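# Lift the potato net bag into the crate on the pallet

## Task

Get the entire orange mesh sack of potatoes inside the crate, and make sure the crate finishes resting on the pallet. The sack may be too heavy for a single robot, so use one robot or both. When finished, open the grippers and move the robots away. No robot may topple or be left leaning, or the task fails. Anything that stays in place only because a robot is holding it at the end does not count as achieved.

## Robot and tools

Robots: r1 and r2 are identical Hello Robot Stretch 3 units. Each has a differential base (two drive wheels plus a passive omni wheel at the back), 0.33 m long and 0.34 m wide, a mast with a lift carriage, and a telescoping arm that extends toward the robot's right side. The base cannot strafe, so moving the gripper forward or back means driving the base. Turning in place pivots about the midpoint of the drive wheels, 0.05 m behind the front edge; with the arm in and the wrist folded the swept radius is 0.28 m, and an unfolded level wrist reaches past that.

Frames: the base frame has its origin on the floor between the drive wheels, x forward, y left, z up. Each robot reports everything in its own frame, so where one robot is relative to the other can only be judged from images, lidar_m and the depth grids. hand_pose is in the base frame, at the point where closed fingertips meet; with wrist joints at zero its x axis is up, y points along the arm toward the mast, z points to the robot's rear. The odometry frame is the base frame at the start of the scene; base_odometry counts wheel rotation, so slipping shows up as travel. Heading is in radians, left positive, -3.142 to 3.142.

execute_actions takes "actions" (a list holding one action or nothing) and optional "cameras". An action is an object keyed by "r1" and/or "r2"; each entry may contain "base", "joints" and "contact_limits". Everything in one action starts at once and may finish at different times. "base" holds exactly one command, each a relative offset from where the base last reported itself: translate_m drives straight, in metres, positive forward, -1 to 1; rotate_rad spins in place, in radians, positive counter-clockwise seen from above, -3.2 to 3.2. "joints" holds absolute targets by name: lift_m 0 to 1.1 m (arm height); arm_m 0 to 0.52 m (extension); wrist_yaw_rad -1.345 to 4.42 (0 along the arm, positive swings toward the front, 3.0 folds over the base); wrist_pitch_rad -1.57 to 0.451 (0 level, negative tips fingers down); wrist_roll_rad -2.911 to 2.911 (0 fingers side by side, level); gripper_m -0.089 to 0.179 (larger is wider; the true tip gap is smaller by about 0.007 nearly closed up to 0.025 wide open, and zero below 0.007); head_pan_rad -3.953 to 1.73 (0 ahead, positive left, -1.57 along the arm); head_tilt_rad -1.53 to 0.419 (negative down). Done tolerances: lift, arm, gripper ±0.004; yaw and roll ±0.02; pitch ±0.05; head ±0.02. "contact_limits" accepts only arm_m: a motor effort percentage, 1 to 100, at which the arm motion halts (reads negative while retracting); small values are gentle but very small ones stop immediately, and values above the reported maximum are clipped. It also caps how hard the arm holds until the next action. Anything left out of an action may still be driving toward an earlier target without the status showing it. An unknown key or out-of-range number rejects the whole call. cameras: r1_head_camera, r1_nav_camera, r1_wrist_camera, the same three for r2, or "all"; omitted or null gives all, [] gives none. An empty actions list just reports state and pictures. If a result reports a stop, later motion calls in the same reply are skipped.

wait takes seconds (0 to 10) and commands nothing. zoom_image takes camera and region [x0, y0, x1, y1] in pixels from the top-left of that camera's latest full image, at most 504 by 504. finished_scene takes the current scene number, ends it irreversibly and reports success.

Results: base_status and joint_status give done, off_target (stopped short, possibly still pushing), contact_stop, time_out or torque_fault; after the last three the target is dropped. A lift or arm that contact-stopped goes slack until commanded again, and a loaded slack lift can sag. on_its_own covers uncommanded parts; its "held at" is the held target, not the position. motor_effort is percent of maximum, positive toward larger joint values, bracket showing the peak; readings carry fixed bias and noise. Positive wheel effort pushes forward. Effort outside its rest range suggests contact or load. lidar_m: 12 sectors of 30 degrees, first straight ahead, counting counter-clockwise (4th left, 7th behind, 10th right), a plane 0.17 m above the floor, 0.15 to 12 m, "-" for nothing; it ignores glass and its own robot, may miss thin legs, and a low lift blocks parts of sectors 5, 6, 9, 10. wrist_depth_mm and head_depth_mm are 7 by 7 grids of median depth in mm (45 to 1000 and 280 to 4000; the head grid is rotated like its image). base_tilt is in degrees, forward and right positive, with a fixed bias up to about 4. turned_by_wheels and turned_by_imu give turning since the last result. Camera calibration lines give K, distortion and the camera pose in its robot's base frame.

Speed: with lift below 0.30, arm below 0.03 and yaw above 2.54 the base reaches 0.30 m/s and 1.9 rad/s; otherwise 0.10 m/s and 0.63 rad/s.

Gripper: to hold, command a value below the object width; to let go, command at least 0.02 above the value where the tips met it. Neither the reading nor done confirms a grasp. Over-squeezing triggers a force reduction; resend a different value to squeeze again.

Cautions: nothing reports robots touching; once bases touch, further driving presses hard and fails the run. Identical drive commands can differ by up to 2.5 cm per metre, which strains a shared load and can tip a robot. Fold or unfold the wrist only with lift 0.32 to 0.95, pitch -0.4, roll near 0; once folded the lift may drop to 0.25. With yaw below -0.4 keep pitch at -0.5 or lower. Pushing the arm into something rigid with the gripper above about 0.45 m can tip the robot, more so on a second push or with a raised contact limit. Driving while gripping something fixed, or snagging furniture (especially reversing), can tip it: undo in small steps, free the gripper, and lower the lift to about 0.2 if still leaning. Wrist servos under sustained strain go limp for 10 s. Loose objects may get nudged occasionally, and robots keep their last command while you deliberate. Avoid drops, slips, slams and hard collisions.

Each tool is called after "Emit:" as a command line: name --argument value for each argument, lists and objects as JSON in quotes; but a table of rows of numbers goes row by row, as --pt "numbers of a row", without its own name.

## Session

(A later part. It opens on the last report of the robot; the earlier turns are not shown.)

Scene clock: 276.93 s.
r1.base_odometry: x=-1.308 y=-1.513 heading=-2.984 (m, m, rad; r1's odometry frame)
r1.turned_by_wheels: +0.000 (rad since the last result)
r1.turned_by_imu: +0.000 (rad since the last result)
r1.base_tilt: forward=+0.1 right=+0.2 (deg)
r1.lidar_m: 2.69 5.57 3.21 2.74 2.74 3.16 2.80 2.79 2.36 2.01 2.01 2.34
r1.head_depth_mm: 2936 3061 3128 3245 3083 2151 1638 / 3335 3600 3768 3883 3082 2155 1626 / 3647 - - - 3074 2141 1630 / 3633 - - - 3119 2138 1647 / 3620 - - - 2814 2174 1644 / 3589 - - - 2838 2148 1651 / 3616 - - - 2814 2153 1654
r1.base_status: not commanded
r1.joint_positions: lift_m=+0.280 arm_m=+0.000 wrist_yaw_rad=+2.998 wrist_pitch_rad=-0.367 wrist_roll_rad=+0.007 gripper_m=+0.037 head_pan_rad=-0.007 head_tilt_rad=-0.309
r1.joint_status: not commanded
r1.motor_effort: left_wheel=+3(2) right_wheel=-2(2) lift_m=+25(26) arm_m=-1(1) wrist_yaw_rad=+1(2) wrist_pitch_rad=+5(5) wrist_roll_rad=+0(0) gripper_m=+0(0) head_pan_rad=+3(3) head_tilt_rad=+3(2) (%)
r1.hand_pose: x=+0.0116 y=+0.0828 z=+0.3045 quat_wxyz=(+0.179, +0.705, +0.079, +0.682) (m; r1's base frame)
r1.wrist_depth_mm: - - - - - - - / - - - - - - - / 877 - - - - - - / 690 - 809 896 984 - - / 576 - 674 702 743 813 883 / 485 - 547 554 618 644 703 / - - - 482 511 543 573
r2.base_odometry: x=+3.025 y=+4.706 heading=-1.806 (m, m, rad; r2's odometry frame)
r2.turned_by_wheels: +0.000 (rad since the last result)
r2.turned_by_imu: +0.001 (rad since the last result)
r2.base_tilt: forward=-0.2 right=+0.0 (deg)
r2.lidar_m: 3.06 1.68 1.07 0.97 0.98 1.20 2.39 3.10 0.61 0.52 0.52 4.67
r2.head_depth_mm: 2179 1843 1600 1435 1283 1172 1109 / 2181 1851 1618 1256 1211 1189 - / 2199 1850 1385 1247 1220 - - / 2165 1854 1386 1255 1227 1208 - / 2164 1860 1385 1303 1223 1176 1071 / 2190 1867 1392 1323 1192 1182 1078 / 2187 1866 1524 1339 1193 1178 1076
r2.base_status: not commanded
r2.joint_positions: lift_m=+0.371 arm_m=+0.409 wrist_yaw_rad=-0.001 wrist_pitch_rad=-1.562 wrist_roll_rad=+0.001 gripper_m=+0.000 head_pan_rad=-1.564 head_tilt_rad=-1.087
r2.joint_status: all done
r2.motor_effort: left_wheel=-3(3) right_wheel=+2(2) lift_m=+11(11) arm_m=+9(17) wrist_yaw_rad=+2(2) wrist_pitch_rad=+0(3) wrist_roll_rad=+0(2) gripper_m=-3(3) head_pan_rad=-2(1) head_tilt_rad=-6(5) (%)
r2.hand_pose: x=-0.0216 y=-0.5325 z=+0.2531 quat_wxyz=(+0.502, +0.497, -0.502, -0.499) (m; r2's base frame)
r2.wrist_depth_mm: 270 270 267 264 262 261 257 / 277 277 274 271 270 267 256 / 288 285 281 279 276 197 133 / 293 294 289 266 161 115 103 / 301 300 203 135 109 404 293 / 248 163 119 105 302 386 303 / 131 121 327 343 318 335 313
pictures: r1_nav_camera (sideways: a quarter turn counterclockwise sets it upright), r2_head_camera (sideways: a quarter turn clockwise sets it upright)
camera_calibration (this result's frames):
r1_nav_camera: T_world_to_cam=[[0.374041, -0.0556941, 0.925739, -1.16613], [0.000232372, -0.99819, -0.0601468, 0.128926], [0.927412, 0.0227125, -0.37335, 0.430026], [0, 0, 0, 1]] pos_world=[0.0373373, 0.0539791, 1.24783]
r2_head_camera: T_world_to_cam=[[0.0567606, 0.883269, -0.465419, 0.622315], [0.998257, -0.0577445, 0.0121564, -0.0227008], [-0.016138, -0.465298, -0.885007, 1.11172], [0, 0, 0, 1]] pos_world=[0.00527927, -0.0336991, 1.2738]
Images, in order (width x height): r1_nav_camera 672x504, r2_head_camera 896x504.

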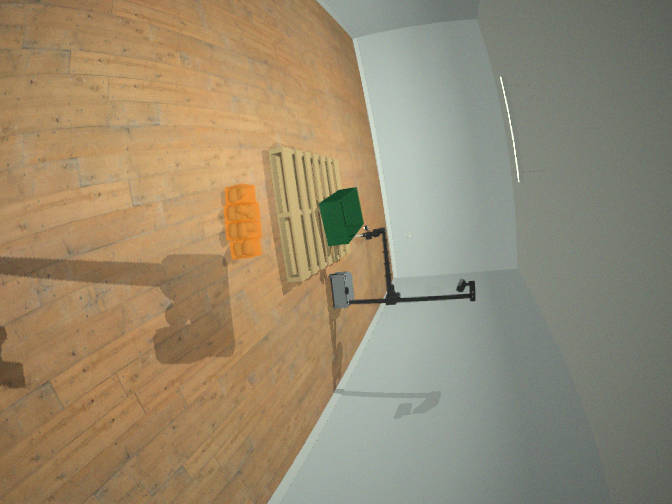

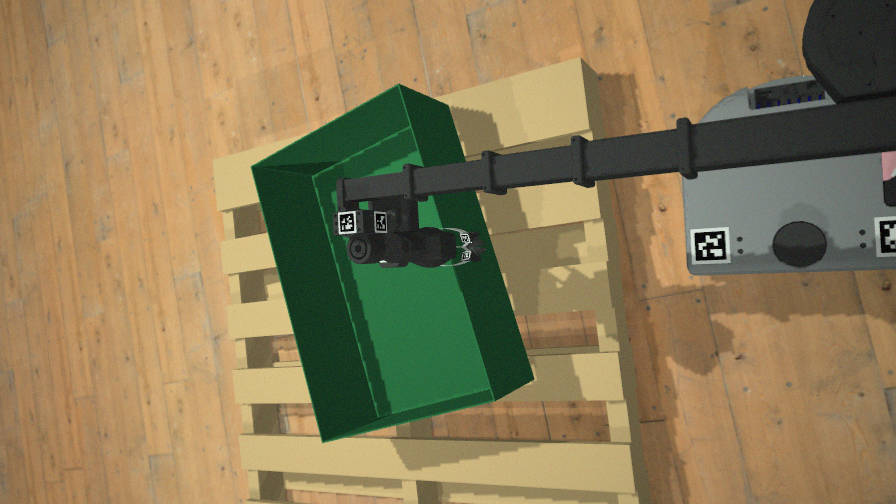

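Emit:
execute_actions --actions '[{"r2":{"joints":{"arm_m":0.44}}}]' --cameras '[]'

Emit:
execute_actions --actions '[{"r2":{"joints":{"arm_m":0.38}}}]' --cameras '[]'

Emit:
execute_actions --actions '[{"r2":{"joints":{"lift_m":0.6,"gripper_m":0.179}}}]' --cameras '[]'

Emit:
execute_actions --actions '[{"r2":{"base":{"translate_m":1.0}},"r1":{"joints":{"head_tilt_rad":-0.6}}}]' --cameras '[]'

Emit:
execute_actions --actions '[{"r2":{"base":{"translate_m":0.38},"joints":{"arm_m":0.45,"lift_m":0.32}}}]' --cameras '["r2_head_camera","r2_wrist_camera","r1_head_camera","r1_nav_camera"]'

Scene clock: 292.77 s.
r1.base_odometry: x=-1.308 y=-1.513 heading=-2.984 (m, m, rad; r1's odometry frame)
r1.turned_by_wheels: +0.000 (rad since the last result)
r1.turned_by_imu: +0.000 (rad since the last result)
r1.base_tilt: forward=+0.2 right=+0.4 (deg)
r1.lidar_m: 2.69 5.56 3.21 2.75 2.74 3.17 2.80 2.80 2.35 2.01 2.00 2.33
r1.head_depth_mm: 2932 3005 3102 3212 3075 2133 1643 / 3362 3557 3707 3882 3096 2127 1631 / 3627 - - - 3088 2143 1638 / 3616 - - - 3092 2137 1650 / 3600 - - - 2850 2146 1643 / 3612 - - - 2834 2152 1645 / 3584 - - - 2804 2167 1643
r1.base_status: not commanded
r1.joint_positions: lift_m=+0.280 arm_m=+0.000 wrist_yaw_rad=+2.998 wrist_pitch_rad=-0.367 wrist_roll_rad=+0.007 gripper_m=+0.037 head_pan_rad=-0.007 head_tilt_rad=-0.309
r1.joint_status: not commanded
r1.motor_effort: left_wheel=+3(1) right_wheel=-2(2) lift_m=+25(25) arm_m=-1(1) wrist_yaw_rad=+2(2) wrist_pitch_rad=+5(5) wrist_roll_rad=+0(0) gripper_m=+0(0) head_pan_rad=+3(3) head_tilt_rad=+3(3) (%)
r1.hand_pose: x=+0.0116 y=+0.0828 z=+0.3045 quat_wxyz=(+0.179, +0.705, +0.079, +0.682) (m; r1's base frame)
r1.wrist_depth_mm: - - - - - - - / - - - - - - - / 892 - - - - - - / 682 - 802 884 - - - / 570 - 672 712 749 790 874 / 484 - 547 559 607 646 683 / - - - 479 515 532 569
r2.base_odometry: x=+3.025 y=+4.706 heading=-1.806 (m, m, rad; r2's odometry frame)
r2.turned_by_wheels: +0.000 (rad since the last result)
r2.turned_by_imu: +0.001 (rad since the last result)
r2.base_tilt: forward=-0.2 right=+0.0 (deg)
r2.lidar_m: 3.06 1.67 1.07 0.97 0.98 1.20 2.38 3.10 0.64 0.55 0.55 4.70
r2.head_depth_mm: 2175 1848 1605 1444 1296 1169 1101 / 2158 1851 1614 1278 1214 1183 - / 2155 1862 1401 1260 1223 - - / 2163 1859 1406 1252 1226 1211 - / 2181 1855 1387 1299 1238 1176 1074 / 2185 1878 1394 1348 1200 1174 1079 / 2164 1860 1520 1348 1190 1186 1077
r2.base_status: not commanded
r2.joint_positions: lift_m=+0.371 arm_m=+0.439 wrist_yaw_rad=-0.001 wrist_pitch_rad=-1.562 wrist_roll_rad=+0.001 gripper_m=+0.000 head_pan_rad=-1.564 head_tilt_rad=-1.087
r2.joint_status: all done
r2.motor_effort: left_wheel=-3(3) right_wheel=+1(2) lift_m=+11(10) arm_m=+9(11) wrist_yaw_rad=+2(2) wrist_pitch_rad=+0(1) wrist_roll_rad=+0(0) gripper_m=-3(3) head_pan_rad=-2(2) head_tilt_rad=-6(5) (%)
r2.hand_pose: x=-0.0216 y=-0.5625 z=+0.2531 quat_wxyz=(+0.502, +0.497, -0.502, -0.499) (m; r2's base frame)
r2.wrist_depth_mm: 271 267 266 264 263 261 258 / 277 276 275 271 271 267 246 / 287 284 283 279 275 193 130 / 295 293 290 266 160 114 105 / 300 301 204 136 109 406 293 / 261 167 120 105 304 414 302 / 134 123 326 381 317 353 311
pictures: none
No camera images: the call's "cameras" was empty. Leave "cameras" out to get every camera's image.

Scene clock: 294.37 s.
r1.base_odometry: x=-1.308 y=-1.513 heading=-2.984 (m, m, rad; r1's odometry frame)
r1.turned_by_wheels: +0.000 (rad since the last result)
r1.turned_by_imu: +0.000 (rad since the last result)
r1.base_tilt: forward=+0.1 right=+0.3 (deg)
r1.lidar_m: 2.70 5.56 3.20 2.75 2.74 3.17 2.79 2.80 2.37 2.01 2.01 2.33
r1.head_depth_mm: 2952 3028 3116 3222 3066 2132 1634 / 3329 3549 3729 3845 3055 2126 1632 / 3651 - - - 3096 2149 1644 / 3656 - - - 3136 2156 1637 / 3610 - - - 2790 2145 1648 / 3575 - - - 2847 2159 1648 / 3556 - - - 2770 2168 1659
r1.base_status: not commanded
r1.joint_positions: lift_m=+0.280 arm_m=+0.000 wrist_yaw_rad=+2.998 wrist_pitch_rad=-0.367 wrist_roll_rad=+0.007 gripper_m=+0.037 head_pan_rad=-0.007 head_tilt_rad=-0.309
r1.joint_status: not commanded
r1.motor_effort: left_wheel=+2(2) right_wheel=-2(2) lift_m=+25(25) arm_m=-1(1) wrist_yaw_rad=+1(1) wrist_pitch_rad=+5(5) wrist_roll_rad=+0(0) gripper_m=+0(0) head_pan_rad=+3(3) head_tilt_rad=+3(3) (%)
r1.hand_pose: x=+0.0116 y=+0.0828 z=+0.3045 quat_wxyz=(+0.179, +0.705, +0.079, +0.682) (m; r1's base frame)
r1.wrist_depth_mm: - - - - - - - / - - - - - - - / 879 - - - - - - / 689 - 814 877 974 - - / 570 - 671 695 737 805 885 / 483 - 548 550 613 648 681 / - - - 477 516 543 569
r2.base_odometry: x=+3.025 y=+4.706 heading=-1.806 (m, m, rad; r2's odometry frame)
r2.turned_by_wheels: +0.000 (rad since the last result)
r2.turned_by_imu: +0.000 (rad since the last result)
r2.base_tilt: forward=-0.3 right=-0.1 (deg)
r2.lidar_m: 3.07 1.67 1.07 0.97 0.98 1.20 2.39 3.10 0.64 0.55 0.55 4.70
r2.head_depth_mm: 2151 1859 1608 1437 1294 1168 1107 / 2164 1848 1614 1275 1211 1186 - / 2166 1856 1413 1255 1220 - - / 2194 1860 1409 1262 1228 1208 - / 2163 1868 1382 1300 1242 1176 1079 / 2174 1854 1393 1347 1197 1176 1075 / 2180 1866 1520 1342 1192 1179 1083
r2.base_status: not commanded
r2.joint_positions: lift_m=+0.371 arm_m=+0.380 wrist_yaw_rad=-0.001 wrist_pitch_rad=-1.560 wrist_roll_rad=+0.001 gripper_m=+0.000 head_pan_rad=-1.564 head_tilt_rad=-1.087
r2.joint_status: all done
r2.motor_effort: left_wheel=-2(4) right_wheel=+1(2) lift_m=+10(11) arm_m=-3(7) wrist_yaw_rad=+1(2) wrist_pitch_rad=-1(1) wrist_roll_rad=+0(0) gripper_m=-3(2) head_pan_rad=-2(1) head_tilt_rad=-5(6) (%)
r2.hand_pose: x=-0.0216 y=-0.5038 z=+0.2530 quat_wxyz=(+0.502, +0.497, -0.503, -0.498) (m; r2's base frame)
r2.wrist_depth_mm: 271 269 265 266 261 140 263 / 278 277 274 180 237 370 269 / 287 282 145 385 281 386 276 / 292 250 295 398 289 392 286 / 309 411 303 404 296 401 292 / 320 327 314 - 303 345 300 / 362 330 345 337 321 445 444
pictures: none
No camera images: the call's "cameras" was empty. Leave "cameras" out to get every camera's image.

Scene clock: 297.30 s.
r1.base_odometry: x=-1.308 y=-1.513 heading=-2.984 (m, m, rad; r1's odometry frame)
r1.turned_by_wheels: +0.000 (rad since the last result)
r1.turned_by_imu: +0.000 (rad since the last result)
r1.base_tilt: forward=+0.2 right=+0.3 (deg)
r1.lidar_m: 2.69 5.58 3.20 2.75 2.74 3.15 2.80 2.79 2.36 2.01 2.01 2.34
r1.head_depth_mm: 2932 3025 3152 3231 3065 2118 1638 / 3383 3574 3668 3831 3083 2137 1626 / 3688 - - - 3069 2140 1630 / 3652 - - - 3111 2165 1648 / 3618 - - - 2800 2161 1642 / 3594 - - - 2845 2146 1643 / 3579 - - - 2818 2199 1665
r1.base_status: not commanded
r1.joint_positions: lift_m=+0.280 arm_m=+0.000 wrist_yaw_rad=+2.998 wrist_pitch_rad=-0.367 wrist_roll_rad=+0.007 gripper_m=+0.037 head_pan_rad=-0.007 head_tilt_rad=-0.309
r1.joint_status: not commanded
r1.motor_effort: left_wheel=+2(3) right_wheel=-2(2) lift_m=+24(25) arm_m=-1(1) wrist_yaw_rad=+1(2) wrist_pitch_rad=+5(5) wrist_roll_rad=+0(0) gripper_m=+0(0) head_pan_rad=+3(3) head_tilt_rad=+3(3) (%)
r1.hand_pose: x=+0.0116 y=+0.0828 z=+0.3045 quat_wxyz=(+0.179, +0.705, +0.079, +0.682) (m; r1's base frame)
r1.wrist_depth_mm: - - - - - - - / - - - - - - - / 885 - - - - - - / 689 - 798 874 974 - - / 571 - 668 700 748 825 877 / 481 - 548 555 608 646 689 / - - - 477 517 537 569
r2.base_odometry: x=+3.025 y=+4.706 heading=-1.806 (m, m, rad; r2's odometry frame)
r2.turned_by_wheels: +0.000 (rad since the last result)
r2.turned_by_imu: +0.001 (rad since the last result)
r2.base_tilt: forward=-0.3 right=+0.0 (deg)
r2.lidar_m: 3.06 1.68 1.07 0.97 0.98 1.20 2.38 3.10 0.64 0.55 0.55 4.71
r2.head_depth_mm: 2153 1864 1616 1434 1294 1173 1096 / 2163 1862 1623 1299 - - - / 2160 1900 1404 1306 1221 1219 - / 2197 1870 1415 1291 1225 1209 - / 2182 1851 1391 1270 1240 1174 1078 / 2174 1855 1387 1331 1198 1182 1082 / 2192 1857 1519 1340 1187 1177 1082
r2.base_status: not commanded
r2.joint_positions: lift_m=+0.599 arm_m=+0.380 wrist_yaw_rad=-0.001 wrist_pitch_rad=-1.560 wrist_roll_rad=+0.001 gripper_m=+0.179 head_pan_rad=-1.564 head_tilt_rad=-1.087
r2.joint_status: all done
r2.motor_effort: left_wheel=-2(2) right_wheel=+1(1) lift_m=+44(43) arm_m=-3(2) wrist_yaw_rad=+2(1) wrist_pitch_rad=+0(0) wrist_roll_rad=+0(0) gripper_m=+0(84) head_pan_rad=-3(2) head_tilt_rad=-5(6) (%)
r2.hand_pose: x=-0.0216 y=-0.5039 z=+0.4814 quat_wxyz=(+0.502, +0.497, -0.503, -0.498) (m; r2's base frame)
r2.wrist_depth_mm: 388 482 477 476 474 466 579 / 364 496 492 489 486 489 593 / 375 465 508 509 592 494 613 / 542 440 534 622 612 517 632 / 569 555 554 557 540 528 642 / 579 566 687 690 688 679 - / 714 725 709 704 - 696 696
pictures: none
No camera images: the call's "cameras" was empty. Leave "cameras" out to get every camera's image.

Scene clock: 308.47 s.
r1.base_odometry: x=-1.308 y=-1.513 heading=-2.984 (m, m, rad; r1's odometry frame)
r1.turned_by_wheels: +0.000 (rad since the last result)
r1.turned_by_imu: +0.001 (rad since the last result)
r1.base_tilt: forward=+0.1 right=+0.4 (deg)
r1.lidar_m: 2.07 5.60 3.17 2.75 2.74 3.18 2.80 2.80 2.36 2.00 2.01 2.34
r1.head_depth_mm: 2892 3028 3192 2645 1959 1564 1304 / 3404 3594 3618 2643 1953 1561 1305 / 3975 - 3730 2403 1944 1562 1297 / - - 3962 2407 1981 1564 1302 / - - 3958 2506 1941 1558 1302 / - - 2965 2464 1916 1563 1305 / - - 3342 2462 1884 1560 1301
r1.base_status: not commanded
r1.joint_positions: lift_m=+0.280 arm_m=+0.000 wrist_yaw_rad=+2.998 wrist_pitch_rad=-0.367 wrist_roll_rad=+0.007 gripper_m=+0.037 head_pan_rad=-0.007 head_tilt_rad=-0.592
r1.joint_status: all done
r1.motor_effort: left_wheel=+2(1) right_wheel=-2(2) lift_m=+26(26) arm_m=-1(1) wrist_yaw_rad=+0(1) wrist_pitch_rad=+5(5) wrist_roll_rad=+0(0) gripper_m=+0(0) head_pan_rad=+3(3) head_tilt_rad=-3(15) (%)
r1.hand_pose: x=+0.0116 y=+0.0828 z=+0.3045 quat_wxyz=(+0.179, +0.705, +0.079, +0.682) (m; r1's base frame)
r1.wrist_depth_mm: - - - - - - - / - - - - - - - / 882 - - - - - - / 696 - 793 889 977 - - / 561 - 665 711 745 810 898 / 484 - 550 556 613 642 700 / - - - 483 512 538 569
r2.base_odometry: x=+2.792 y=+3.733 heading=-1.806 (m, m, rad; r2's odometry frame)
r2.turned_by_wheels: +0.000 (rad since the last result)
r2.turned_by_imu: +0.006 (rad since the last result)
r2.base_tilt: forward=-0.3 right=-0.1 (deg)
r2.lidar_m: 4.71 1.91 1.25 1.13 1.14 1.40 2.80 0.91 0.99 3.64 3.64 2.07
r2.head_depth_mm: 2154 1844 1517 1350 1202 1169 1096 / 2171 1865 1519 1363 - - - / 2173 1892 1418 1331 1254 1216 - / 2157 1880 1605 1439 1297 1203 - / 2156 1873 1616 1435 1286 1183 1077 / 2170 1859 1619 1397 1295 1179 1079 / 2180 1862 1620 1408 1301 1186 1079
r2.base_status: done
r2.joint_positions: lift_m=+0.599 arm_m=+0.380 wrist_yaw_rad=-0.001 wrist_pitch_rad=-1.560 wrist_roll_rad=+0.001 gripper_m=+0.179 head_pan_rad=-1.564 head_tilt_rad=-1.087
r2.joint_status: not commanded
r2.motor_effort: left_wheel=-3(4) right_wheel=+1(4) lift_m=+44(44) arm_m=-3(2) wrist_yaw_rad=+2(2) wrist_pitch_rad=+0(0) wrist_roll_rad=+0(0) gripper_m=+0(1) head_pan_rad=-1(2) head_tilt_rad=-5(5) (%)
r2.hand_pose: x=-0.0216 y=-0.5039 z=+0.4814 quat_wxyz=(+0.502, +0.497, -0.503, -0.498) (m; r2's base frame)
r2.wrist_depth_mm: 559 586 599 596 478 579 471 / 552 576 617 604 492 488 487 / 639 627 636 626 509 509 504 / 664 658 655 641 523 528 511 / 678 678 664 667 634 531 541 / 693 692 684 683 682 669 - / 731 725 710 701 - 685 698
pictures: none
No camera images: the call's "cameras" was empty. Leave "cameras" out to get every camera's image.

Scene clock: 313.53 s.
r1.base_odometry: x=-1.308 y=-1.513 heading=-2.984 (m, m, rad; r1's odometry frame)
r1.turned_by_wheels: +0.000 (rad since the last result)
r1.turned_by_imu: +0.001 (rad since the last result)
r1.base_tilt: forward=+0.0 right=+0.3 (deg)
r1.lidar_m: 1.70 5.60 3.21 2.75 2.74 3.18 2.80 2.79 2.36 2.01 2.01 1.84
r1.head_depth_mm: 2897 3029 3219 2617 1965 1560 1310 / 1555 3434 3455 2534 1963 1564 1296 / - - 3996 2637 1957 1566 1303 / - - 3935 2639 1956 1559 1303 / - - 3928 2505 1957 1554 1300 / - - 3326 2373 1917 1560 1299 / - - 3323 2457 1908 1554 1305
r1.base_status: not commanded
r1.joint_positions: lift_m=+0.280 arm_m=+0.000 wrist_yaw_rad=+2.998 wrist_pitch_rad=-0.367 wrist_roll_rad=+0.007 gripper_m=+0.037 head_pan_rad=-0.007 head_tilt_rad=-0.592
r1.joint_status: not commanded
r1.motor_effort: left_wheel=+2(1) right_wheel=-2(2) lift_m=+25(25) arm_m=-1(1) wrist_yaw_rad=+0(2) wrist_pitch_rad=+5(5) wrist_roll_rad=+0(0) gripper_m=+0(0) head_pan_rad=+3(3) head_tilt_rad=-3(3) (%)
r1.hand_pose: x=+0.0116 y=+0.0828 z=+0.3045 quat_wxyz=(+0.179, +0.705, +0.079, +0.682) (m; r1's base frame)
r1.wrist_depth_mm: - - - - - - - / - - - - - - - / 874 - - - - - - / 696 - 814 880 999 - - / 568 - 670 700 750 810 898 / 482 - 547 556 610 653 691 / - - - 480 512 533 569
r2.base_odometry: x=+2.704 y=+3.364 heading=-1.806 (m, m, rad; r2's odometry frame)
r2.turned_by_wheels: +0.000 (rad since the last result)
r2.turned_by_imu: +0.002 (rad since the last result)
r2.base_tilt: forward=-0.2 right=-0.1 (deg)
r2.lidar_m: 4.34 2.01 1.32 1.20 1.21 1.48 2.96 1.24 3.95 3.58 3.60 1.72
r2.head_depth_mm: 2154 1842 1492 1394 1291 1173 1103 / 2153 1853 1616 1428 1298 1188 - / 2170 1848 1651 1438 1301 - - / 2179 1856 1649 1370 1296 1205 - / 2185 1859 1627 1442 1303 1177 1080 / 2181 1857 1639 1440 1297 1177 1078 / 2183 1872 1621 1447 1304 1177 1076
r2.base_status: done
r2.joint_positions: lift_m=+0.321 arm_m=+0.450 wrist_yaw_rad=-0.001 wrist_pitch_rad=-1.560 wrist_roll_rad=+0.001 gripper_m=+0.179 head_pan_rad=-1.564 head_tilt_rad=-1.087
r2.joint_status: all done
r2.motor_effort: left_wheel=-2(4) right_wheel=+1(4) lift_m=+10(38) arm_m=+4(5) wrist_yaw_rad=+2(2) wrist_pitch_rad=-1(0) wrist_roll_rad=+0(0) gripper_m=+0(1) head_pan_rad=-3(2) head_tilt_rad=-5(5) (%)
r2.hand_pose: x=-0.0216 y=-0.5734 z=+0.2030 quat_wxyz=(+0.502, +0.497, -0.503, -0.498) (m; r2's base frame)
r2.wrist_depth_mm: 348 342 292 236 333 332 328 / 353 350 251 254 344 340 338 / 363 362 357 353 352 349 346 / 373 372 366 284 363 362 359 / 385 382 378 370 372 371 367 / 397 392 393 388 388 382 - / 412 411 403 401 397 393 391
pictures: r1_head_camera (sideways: a quarter turn clockwise sets it upright), r1_nav_camera (sideways: a quarter turn counterclockwise sets it upright), r2_head_camera (sideways: a quarter turn clockwise sets it upright), r2_wrist_camera
camera_calibration (this result's frames):
r1_head_camera: T_world_to_cam=[[-0.493073, 0.0503236, -0.868531, 1.15262], [0.0706943, 0.997342, 0.0176532, -0.02119], [0.867111, -0.0526958, -0.49532, 0.597252], [0, 0, 0, 1]] pos_world=[0.0519408, -0.00539766, 1.29729]
r1_nav_camera: T_world_to_cam=[[0.617899, -0.0573492, 0.784164, -0.982982], [-0.0168423, -0.998073, -0.0597221, 0.128455], [0.786077, 0.023695, -0.617674, 0.748786], [0, 0, 0, 1]] pos_world=[0.0209428, 0.0540915, 1.241]
r2_head_camera: T_world_to_cam=[[0.0567607, 0.883269, -0.465419, 0.622315], [0.998257, -0.0577446, 0.0121564, -0.0227008], [-0.0161381, -0.465298, -0.885007, 1.11172], [0, 0, 0, 1]] pos_world=[0.00527926, -0.0336991, 1.2738]
r2_wrist_camera: T_world_to_cam=[[-0.995314, 0.0957373, -0.0135431, 0.0477997], [0.0918296, 0.979811, 0.177589, 0.557827], [0.0302715, 0.175513, -0.984012, 0.467713], [0, 0, 0, 1]] pos_world=[-0.0178077, -0.633231, 0.361818]
Images, in order (width x height): r1_head_camera 896x504, r1_nav_camera 672x504, r2_head_camera 896x504, r2_wrist_camera 644x364.

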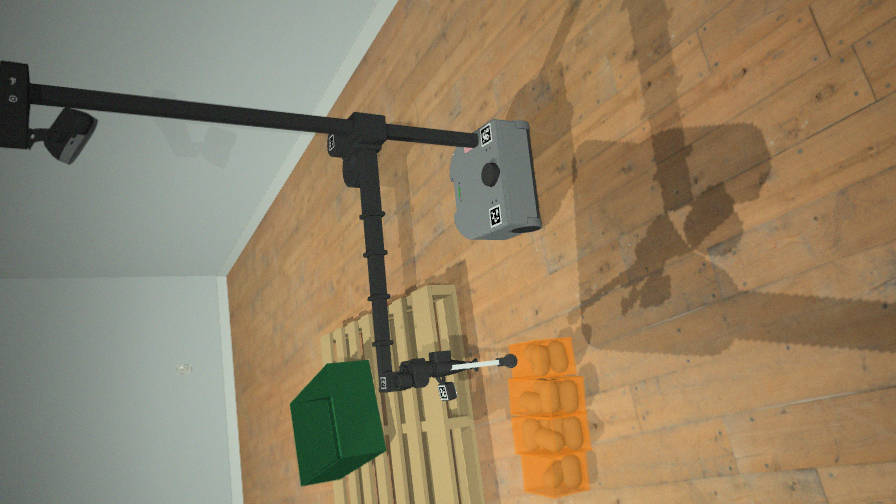

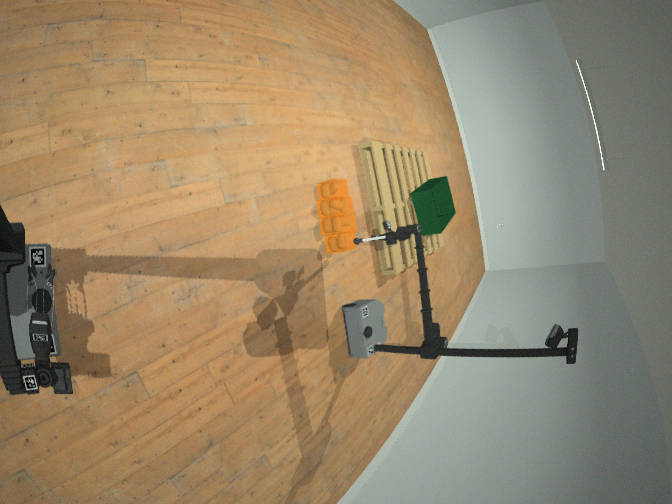

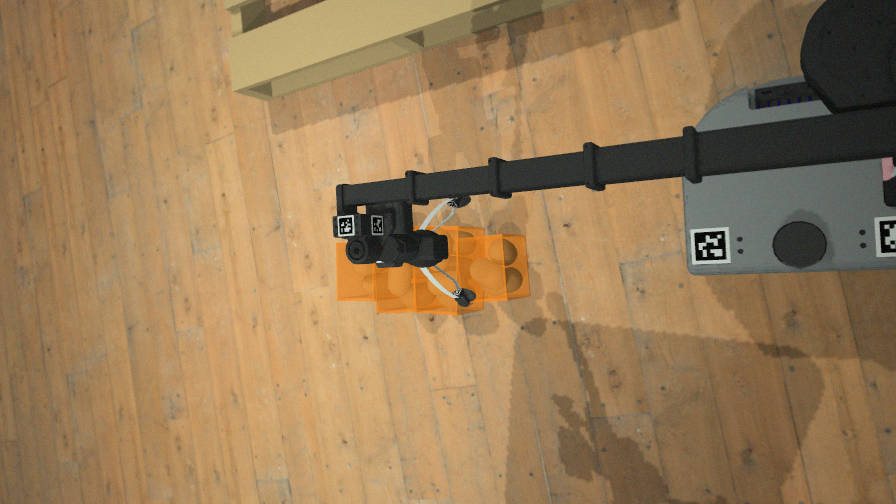

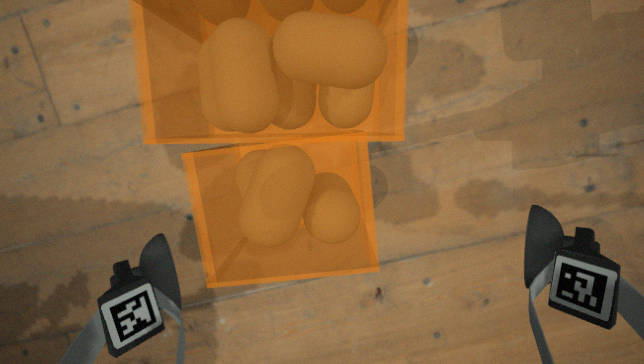

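Emit:
execute_actions --actions '[{"r2":{"base":{"translate_m":0.03},"joints":{"lift_m":0.2}},"r1":{"base":{"rotate_rad":0.0},"joints":{"head_tilt_rad":-0.8,"head_pan_rad":-0.5}}}]' --cameras '["r2_wrist_camera","r1_head_camera"]'

Scene clock: 319.97 s.
r1.base_odometry: x=-1.308 y=-1.513 heading=-2.984 (m, m, rad; r1's odometry frame)
r1.turned_by_wheels: +0.000 (rad since the last result)
r1.turned_by_imu: +0.001 (rad since the last result)
r1.base_tilt: forward=+0.2 right=+0.2 (deg)
r1.lidar_m: 1.69 5.58 3.20 2.74 2.74 3.17 2.80 2.80 2.36 2.01 2.01 1.81
r1.head_depth_mm: 1905 2103 2281 1979 1625 1371 1192 / 2043 2253 2417 1983 1614 1369 1193 / 2194 2453 2541 1970 1625 1357 1188 / 2405 2703 2538 1985 1611 1360 1186 / 2635 2990 2532 1957 1607 1364 1182 / 2894 3197 2437 1971 1598 1358 1177 / 3092 3320 2027 1896 1596 1355 1178
r1.base_status: done
r1.joint_positions: lift_m=+0.280 arm_m=+0.000 wrist_yaw_rad=+2.998 wrist_pitch_rad=-0.367 wrist_roll_rad=+0.007 gripper_m=+0.037 head_pan_rad=-0.493 head_tilt_rad=-0.790
r1.joint_status: all done
r1.motor_effort: left_wheel=+0(2) right_wheel=-1(1) lift_m=+25(26) arm_m=-1(1) wrist_yaw_rad=+2(1) wrist_pitch_rad=+5(5) wrist_roll_rad=-1(0) gripper_m=+0(0) head_pan_rad=-3(28) head_tilt_rad=-3(13) (%)
r1.hand_pose: x=+0.0116 y=+0.0828 z=+0.3045 quat_wxyz=(+0.179, +0.705, +0.079, +0.682) (m; r1's base frame)
r1.wrist_depth_mm: - - - - - - - / - - - - - - - / 880 - - - - - - / 692 - 809 883 977 - - / 575 - 658 705 748 805 889 / 483 - 544 559 614 650 696 / - - - 476 511 536 573
r2.base_odometry: x=+2.697 y=+3.335 heading=-1.805 (m, m, rad; r2's odometry frame)
r2.turned_by_wheels: +0.001 (rad since the last result)
r2.turned_by_imu: +0.002 (rad since the last result)
r2.base_tilt: forward=-0.3 right=-0.1 (deg)
r2.lidar_m: 4.31 2.01 1.32 1.20 1.21 1.49 2.98 1.27 3.92 3.57 3.61 1.68
r2.head_depth_mm: 2142 1844 1519 1398 1290 1169 1099 / 2163 1848 1616 1436 1294 1187 - / 2167 1850 1621 1440 1297 - - / 2169 1846 1620 1374 1297 1210 - / 2174 1853 1610 1437 1299 1180 1076 / 2182 1879 1630 1443 1300 1177 1080 / 2174 1870 1632 1448 1294 1176 1079
r2.base_status: done
r2.joint_positions: lift_m=+0.204 arm_m=+0.450 wrist_yaw_rad=-0.001 wrist_pitch_rad=-1.561 wrist_roll_rad=+0.001 gripper_m=+0.179 head_pan_rad=-1.564 head_tilt_rad=-1.087
r2.joint_status: lift_m contact_stop (moved -0.117 of -0.121)
r2.on_its_own: lift_m is slack since a contact_stop, until your next command for it
r2.motor_effort: left_wheel=+11(10) right_wheel=-11(11) lift_m=+27(25) arm_m=+4(4) wrist_yaw_rad=+2(2) wrist_pitch_rad=+0(0) wrist_roll_rad=+0(0) gripper_m=-2(1) head_pan_rad=-2(2) head_tilt_rad=-5(5) (%)
r2.hand_pose: x=-0.0216 y=-0.5732 z=+0.0860 quat_wxyz=(+0.502, +0.497, -0.503, -0.498) (m; r2's base frame)
r2.wrist_depth_mm: 236 234 133 142 131 222 224 / 243 240 138 178 181 232 229 / 250 246 245 243 240 238 235 / 257 255 251 150 246 245 241 / 265 263 259 145 182 252 248 / 274 - 266 145 161 260 - / 282 282 276 272 271 267 266
pictures: r1_head_camera (sideways: a quarter turn clockwise sets it upright), r2_wrist_camera
camera_calibration (this result's frames):
r1_head_camera: T_world_to_cam=[[-0.554166, 0.350862, -0.754848, 1.00478], [0.530275, 0.847812, 0.0047748, -0.00722429], [0.641645, -0.397631, -0.655882, 0.807514], [0, 0, 0, 1]] pos_world=[0.0425107, -0.0253224, 1.28813]
r2_wrist_camera: T_world_to_cam=[[-0.995317, 0.0957214, -0.0134483, 0.0461735], [0.0918004, 0.979635, 0.178572, 0.578169], [0.0302677, 0.176502, -0.983835, 0.353106], [0, 0, 0, 1]] pos_world=[-0.0178066, -0.633138, 0.244774]
Images, in order (width x height): r1_head_camera 896x504, r2_wrist_camera 644x364.

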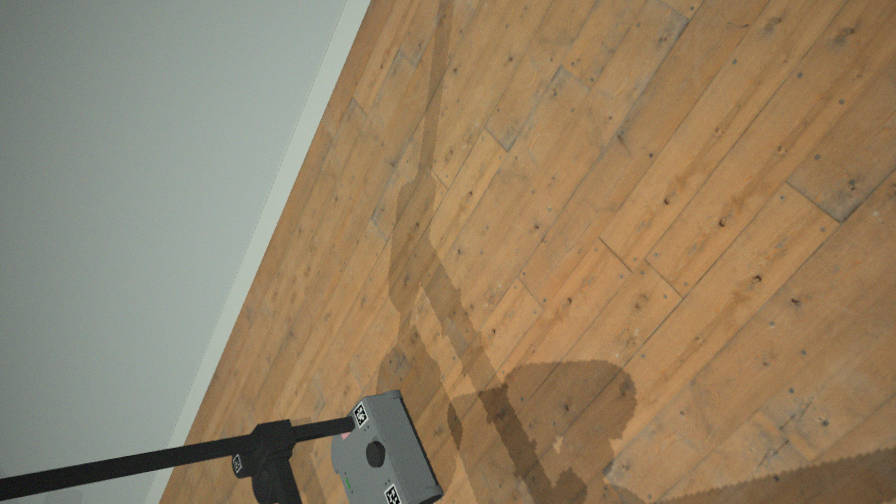

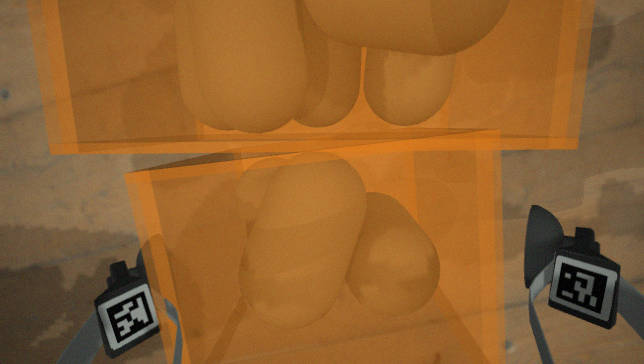

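Emit:
execute_actions --actions '[{"r2":{"joints":{"gripper_m":0.06,"lift_m":0.205}},"r1":{"joints":{"head_tilt_rad":-0.6,"head_pan_rad":0.25}}}]' --cameras '["r2_wrist_camera","r1_head_camera"]'

Scene clock: 325.10 s.
r1.base_odometry: x=-1.308 y=-1.513 heading=-2.984 (m, m, rad; r1's odometry frame)
r1.turned_by_wheels: +0.000 (rad since the last result)
r1.turned_by_imu: +0.001 (rad since the last result)
r1.base_tilt: forward=+0.1 right=+0.2 (deg)
r1.lidar_m: 1.68 5.63 3.20 2.75 2.74 3.19 2.80 2.80 2.36 2.00 2.01 1.81
r1.head_depth_mm: - - 3823 2137 1886 1549 1293 / - - 3806 2454 1932 1553 1285 / - - 3566 2458 1930 1553 1291 / - - 2929 2457 1941 1543 1283 / - - 3453 2534 1916 1542 1282 / - - 3794 2528 1930 1539 1286 / - - 3797 2540 1912 1544 1288
r1.base_status: not commanded
r1.joint_positions: lift_m=+0.280 arm_m=+0.000 wrist_yaw_rad=+2.998 wrist_pitch_rad=-0.367 wrist_roll_rad=+0.007 gripper_m=+0.037 head_pan_rad=+0.243 head_tilt_rad=-0.607
r1.joint_status: all done
r1.motor_effort: left_wheel=+1(1) right_wheel=-1(1) lift_m=+26(25) arm_m=-1(1) wrist_yaw_rad=+2(2) wrist_pitch_rad=+5(5) wrist_roll_rad=+0(0) gripper_m=+0(0) head_pan_rad=+3(38) head_tilt_rad=+2(13) (%)
r1.hand_pose: x=+0.0116 y=+0.0828 z=+0.3045 quat_wxyz=(+0.179, +0.705, +0.079, +0.682) (m; r1's base frame)
r1.wrist_depth_mm: - - - - - - - / - - - - - - - / 889 - - - - - - / 690 - 806 898 973 - - / 571 - 660 705 758 812 886 / 481 - 548 560 612 642 691 / - - - 479 514 535 568
r2.base_odometry: x=+2.697 y=+3.335 heading=-1.805 (m, m, rad; r2's odometry frame)
r2.turned_by_wheels: +0.000 (rad since the last result)
r2.turned_by_imu: +0.007 (rad since the last result)
r2.base_tilt: forward=-0.2 right=-0.1 (deg)
r2.lidar_m: 4.29 2.00 1.32 1.20 1.21 1.50 3.03 1.27 3.93 3.59 3.62 1.68
r2.head_depth_mm: 2177 1871 1517 1405 1292 1170 1100 / 2165 1846 1608 1440 1305 1192 - / 2169 1867 1622 1441 1292 - - / 2188 1861 1620 1373 1293 1209 - / 2185 1855 1637 1444 1301 1178 1074 / 2192 1878 1634 1441 1294 1177 1076 / 2191 1871 1639 1447 1301 1183 1083
r2.base_status: not commanded
r2.joint_positions: lift_m=+0.205 arm_m=+0.450 wrist_yaw_rad=-0.001 wrist_pitch_rad=-1.561 wrist_roll_rad=+0.001 gripper_m=+0.062 head_pan_rad=-1.564 head_tilt_rad=-1.087
r2.joint_status: all done
r2.motor_effort: left_wheel=+3(15) right_wheel=-6(16) lift_m=+23(35) arm_m=+4(4) wrist_yaw_rad=+2(1) wrist_pitch_rad=+1(1) wrist_roll_rad=+0(0) gripper_m=-44(100) head_pan_rad=-1(2) head_tilt_rad=-5(5) (%)
r2.hand_pose: x=-0.0216 y=-0.5731 z=+0.0875 quat_wxyz=(+0.502, +0.497, -0.503, -0.499) (m; r2's base frame)
r2.wrist_depth_mm: 238 237 136 142 134 225 226 / 246 244 142 180 183 234 232 / 254 250 247 245 244 240 238 / 261 258 255 153 249 248 245 / 268 267 263 147 175 253 252 / 277 274 270 146 166 264 258 / 285 284 280 276 274 270 267
pictures: r1_head_camera (sideways: a quarter turn clockwise sets it upright), r2_wrist_camera
camera_calibration (this result's frames):
r1_head_camera: T_world_to_cam=[[-0.502201, -0.0759925, -0.861406, 1.14338], [-0.177606, 0.983959, 0.0167402, -0.0184864], [0.846316, 0.161397, -0.507642, 0.613411], [0, 0, 0, 1]] pos_world=[0.0517853, 0.00607553, 1.29662]
r2_wrist_camera: T_world_to_cam=[[-0.995321, 0.095691, -0.0134048, 0.0461603], [0.0917644, 0.979556, 0.179022, 0.577714], [0.0302616, 0.176954, -0.983754, 0.354752], [0, 0, 0, 1]] pos_world=[-0.0178046, -0.633095, 0.246184]
Images, in order (width x height): r1_head_camera 896x504, r2_wrist_camera 644x364.

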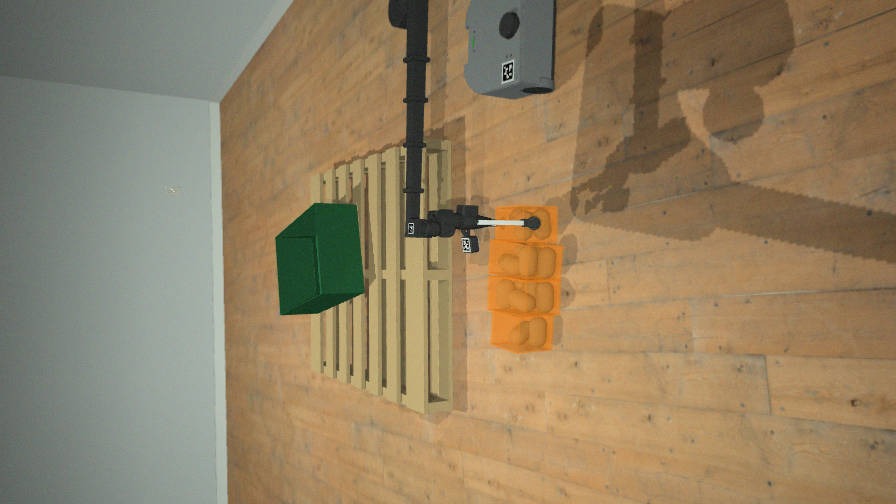

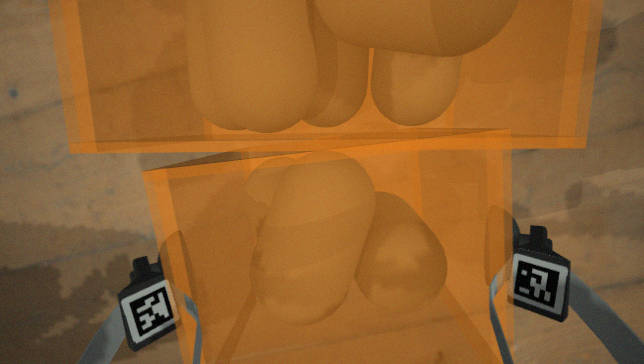

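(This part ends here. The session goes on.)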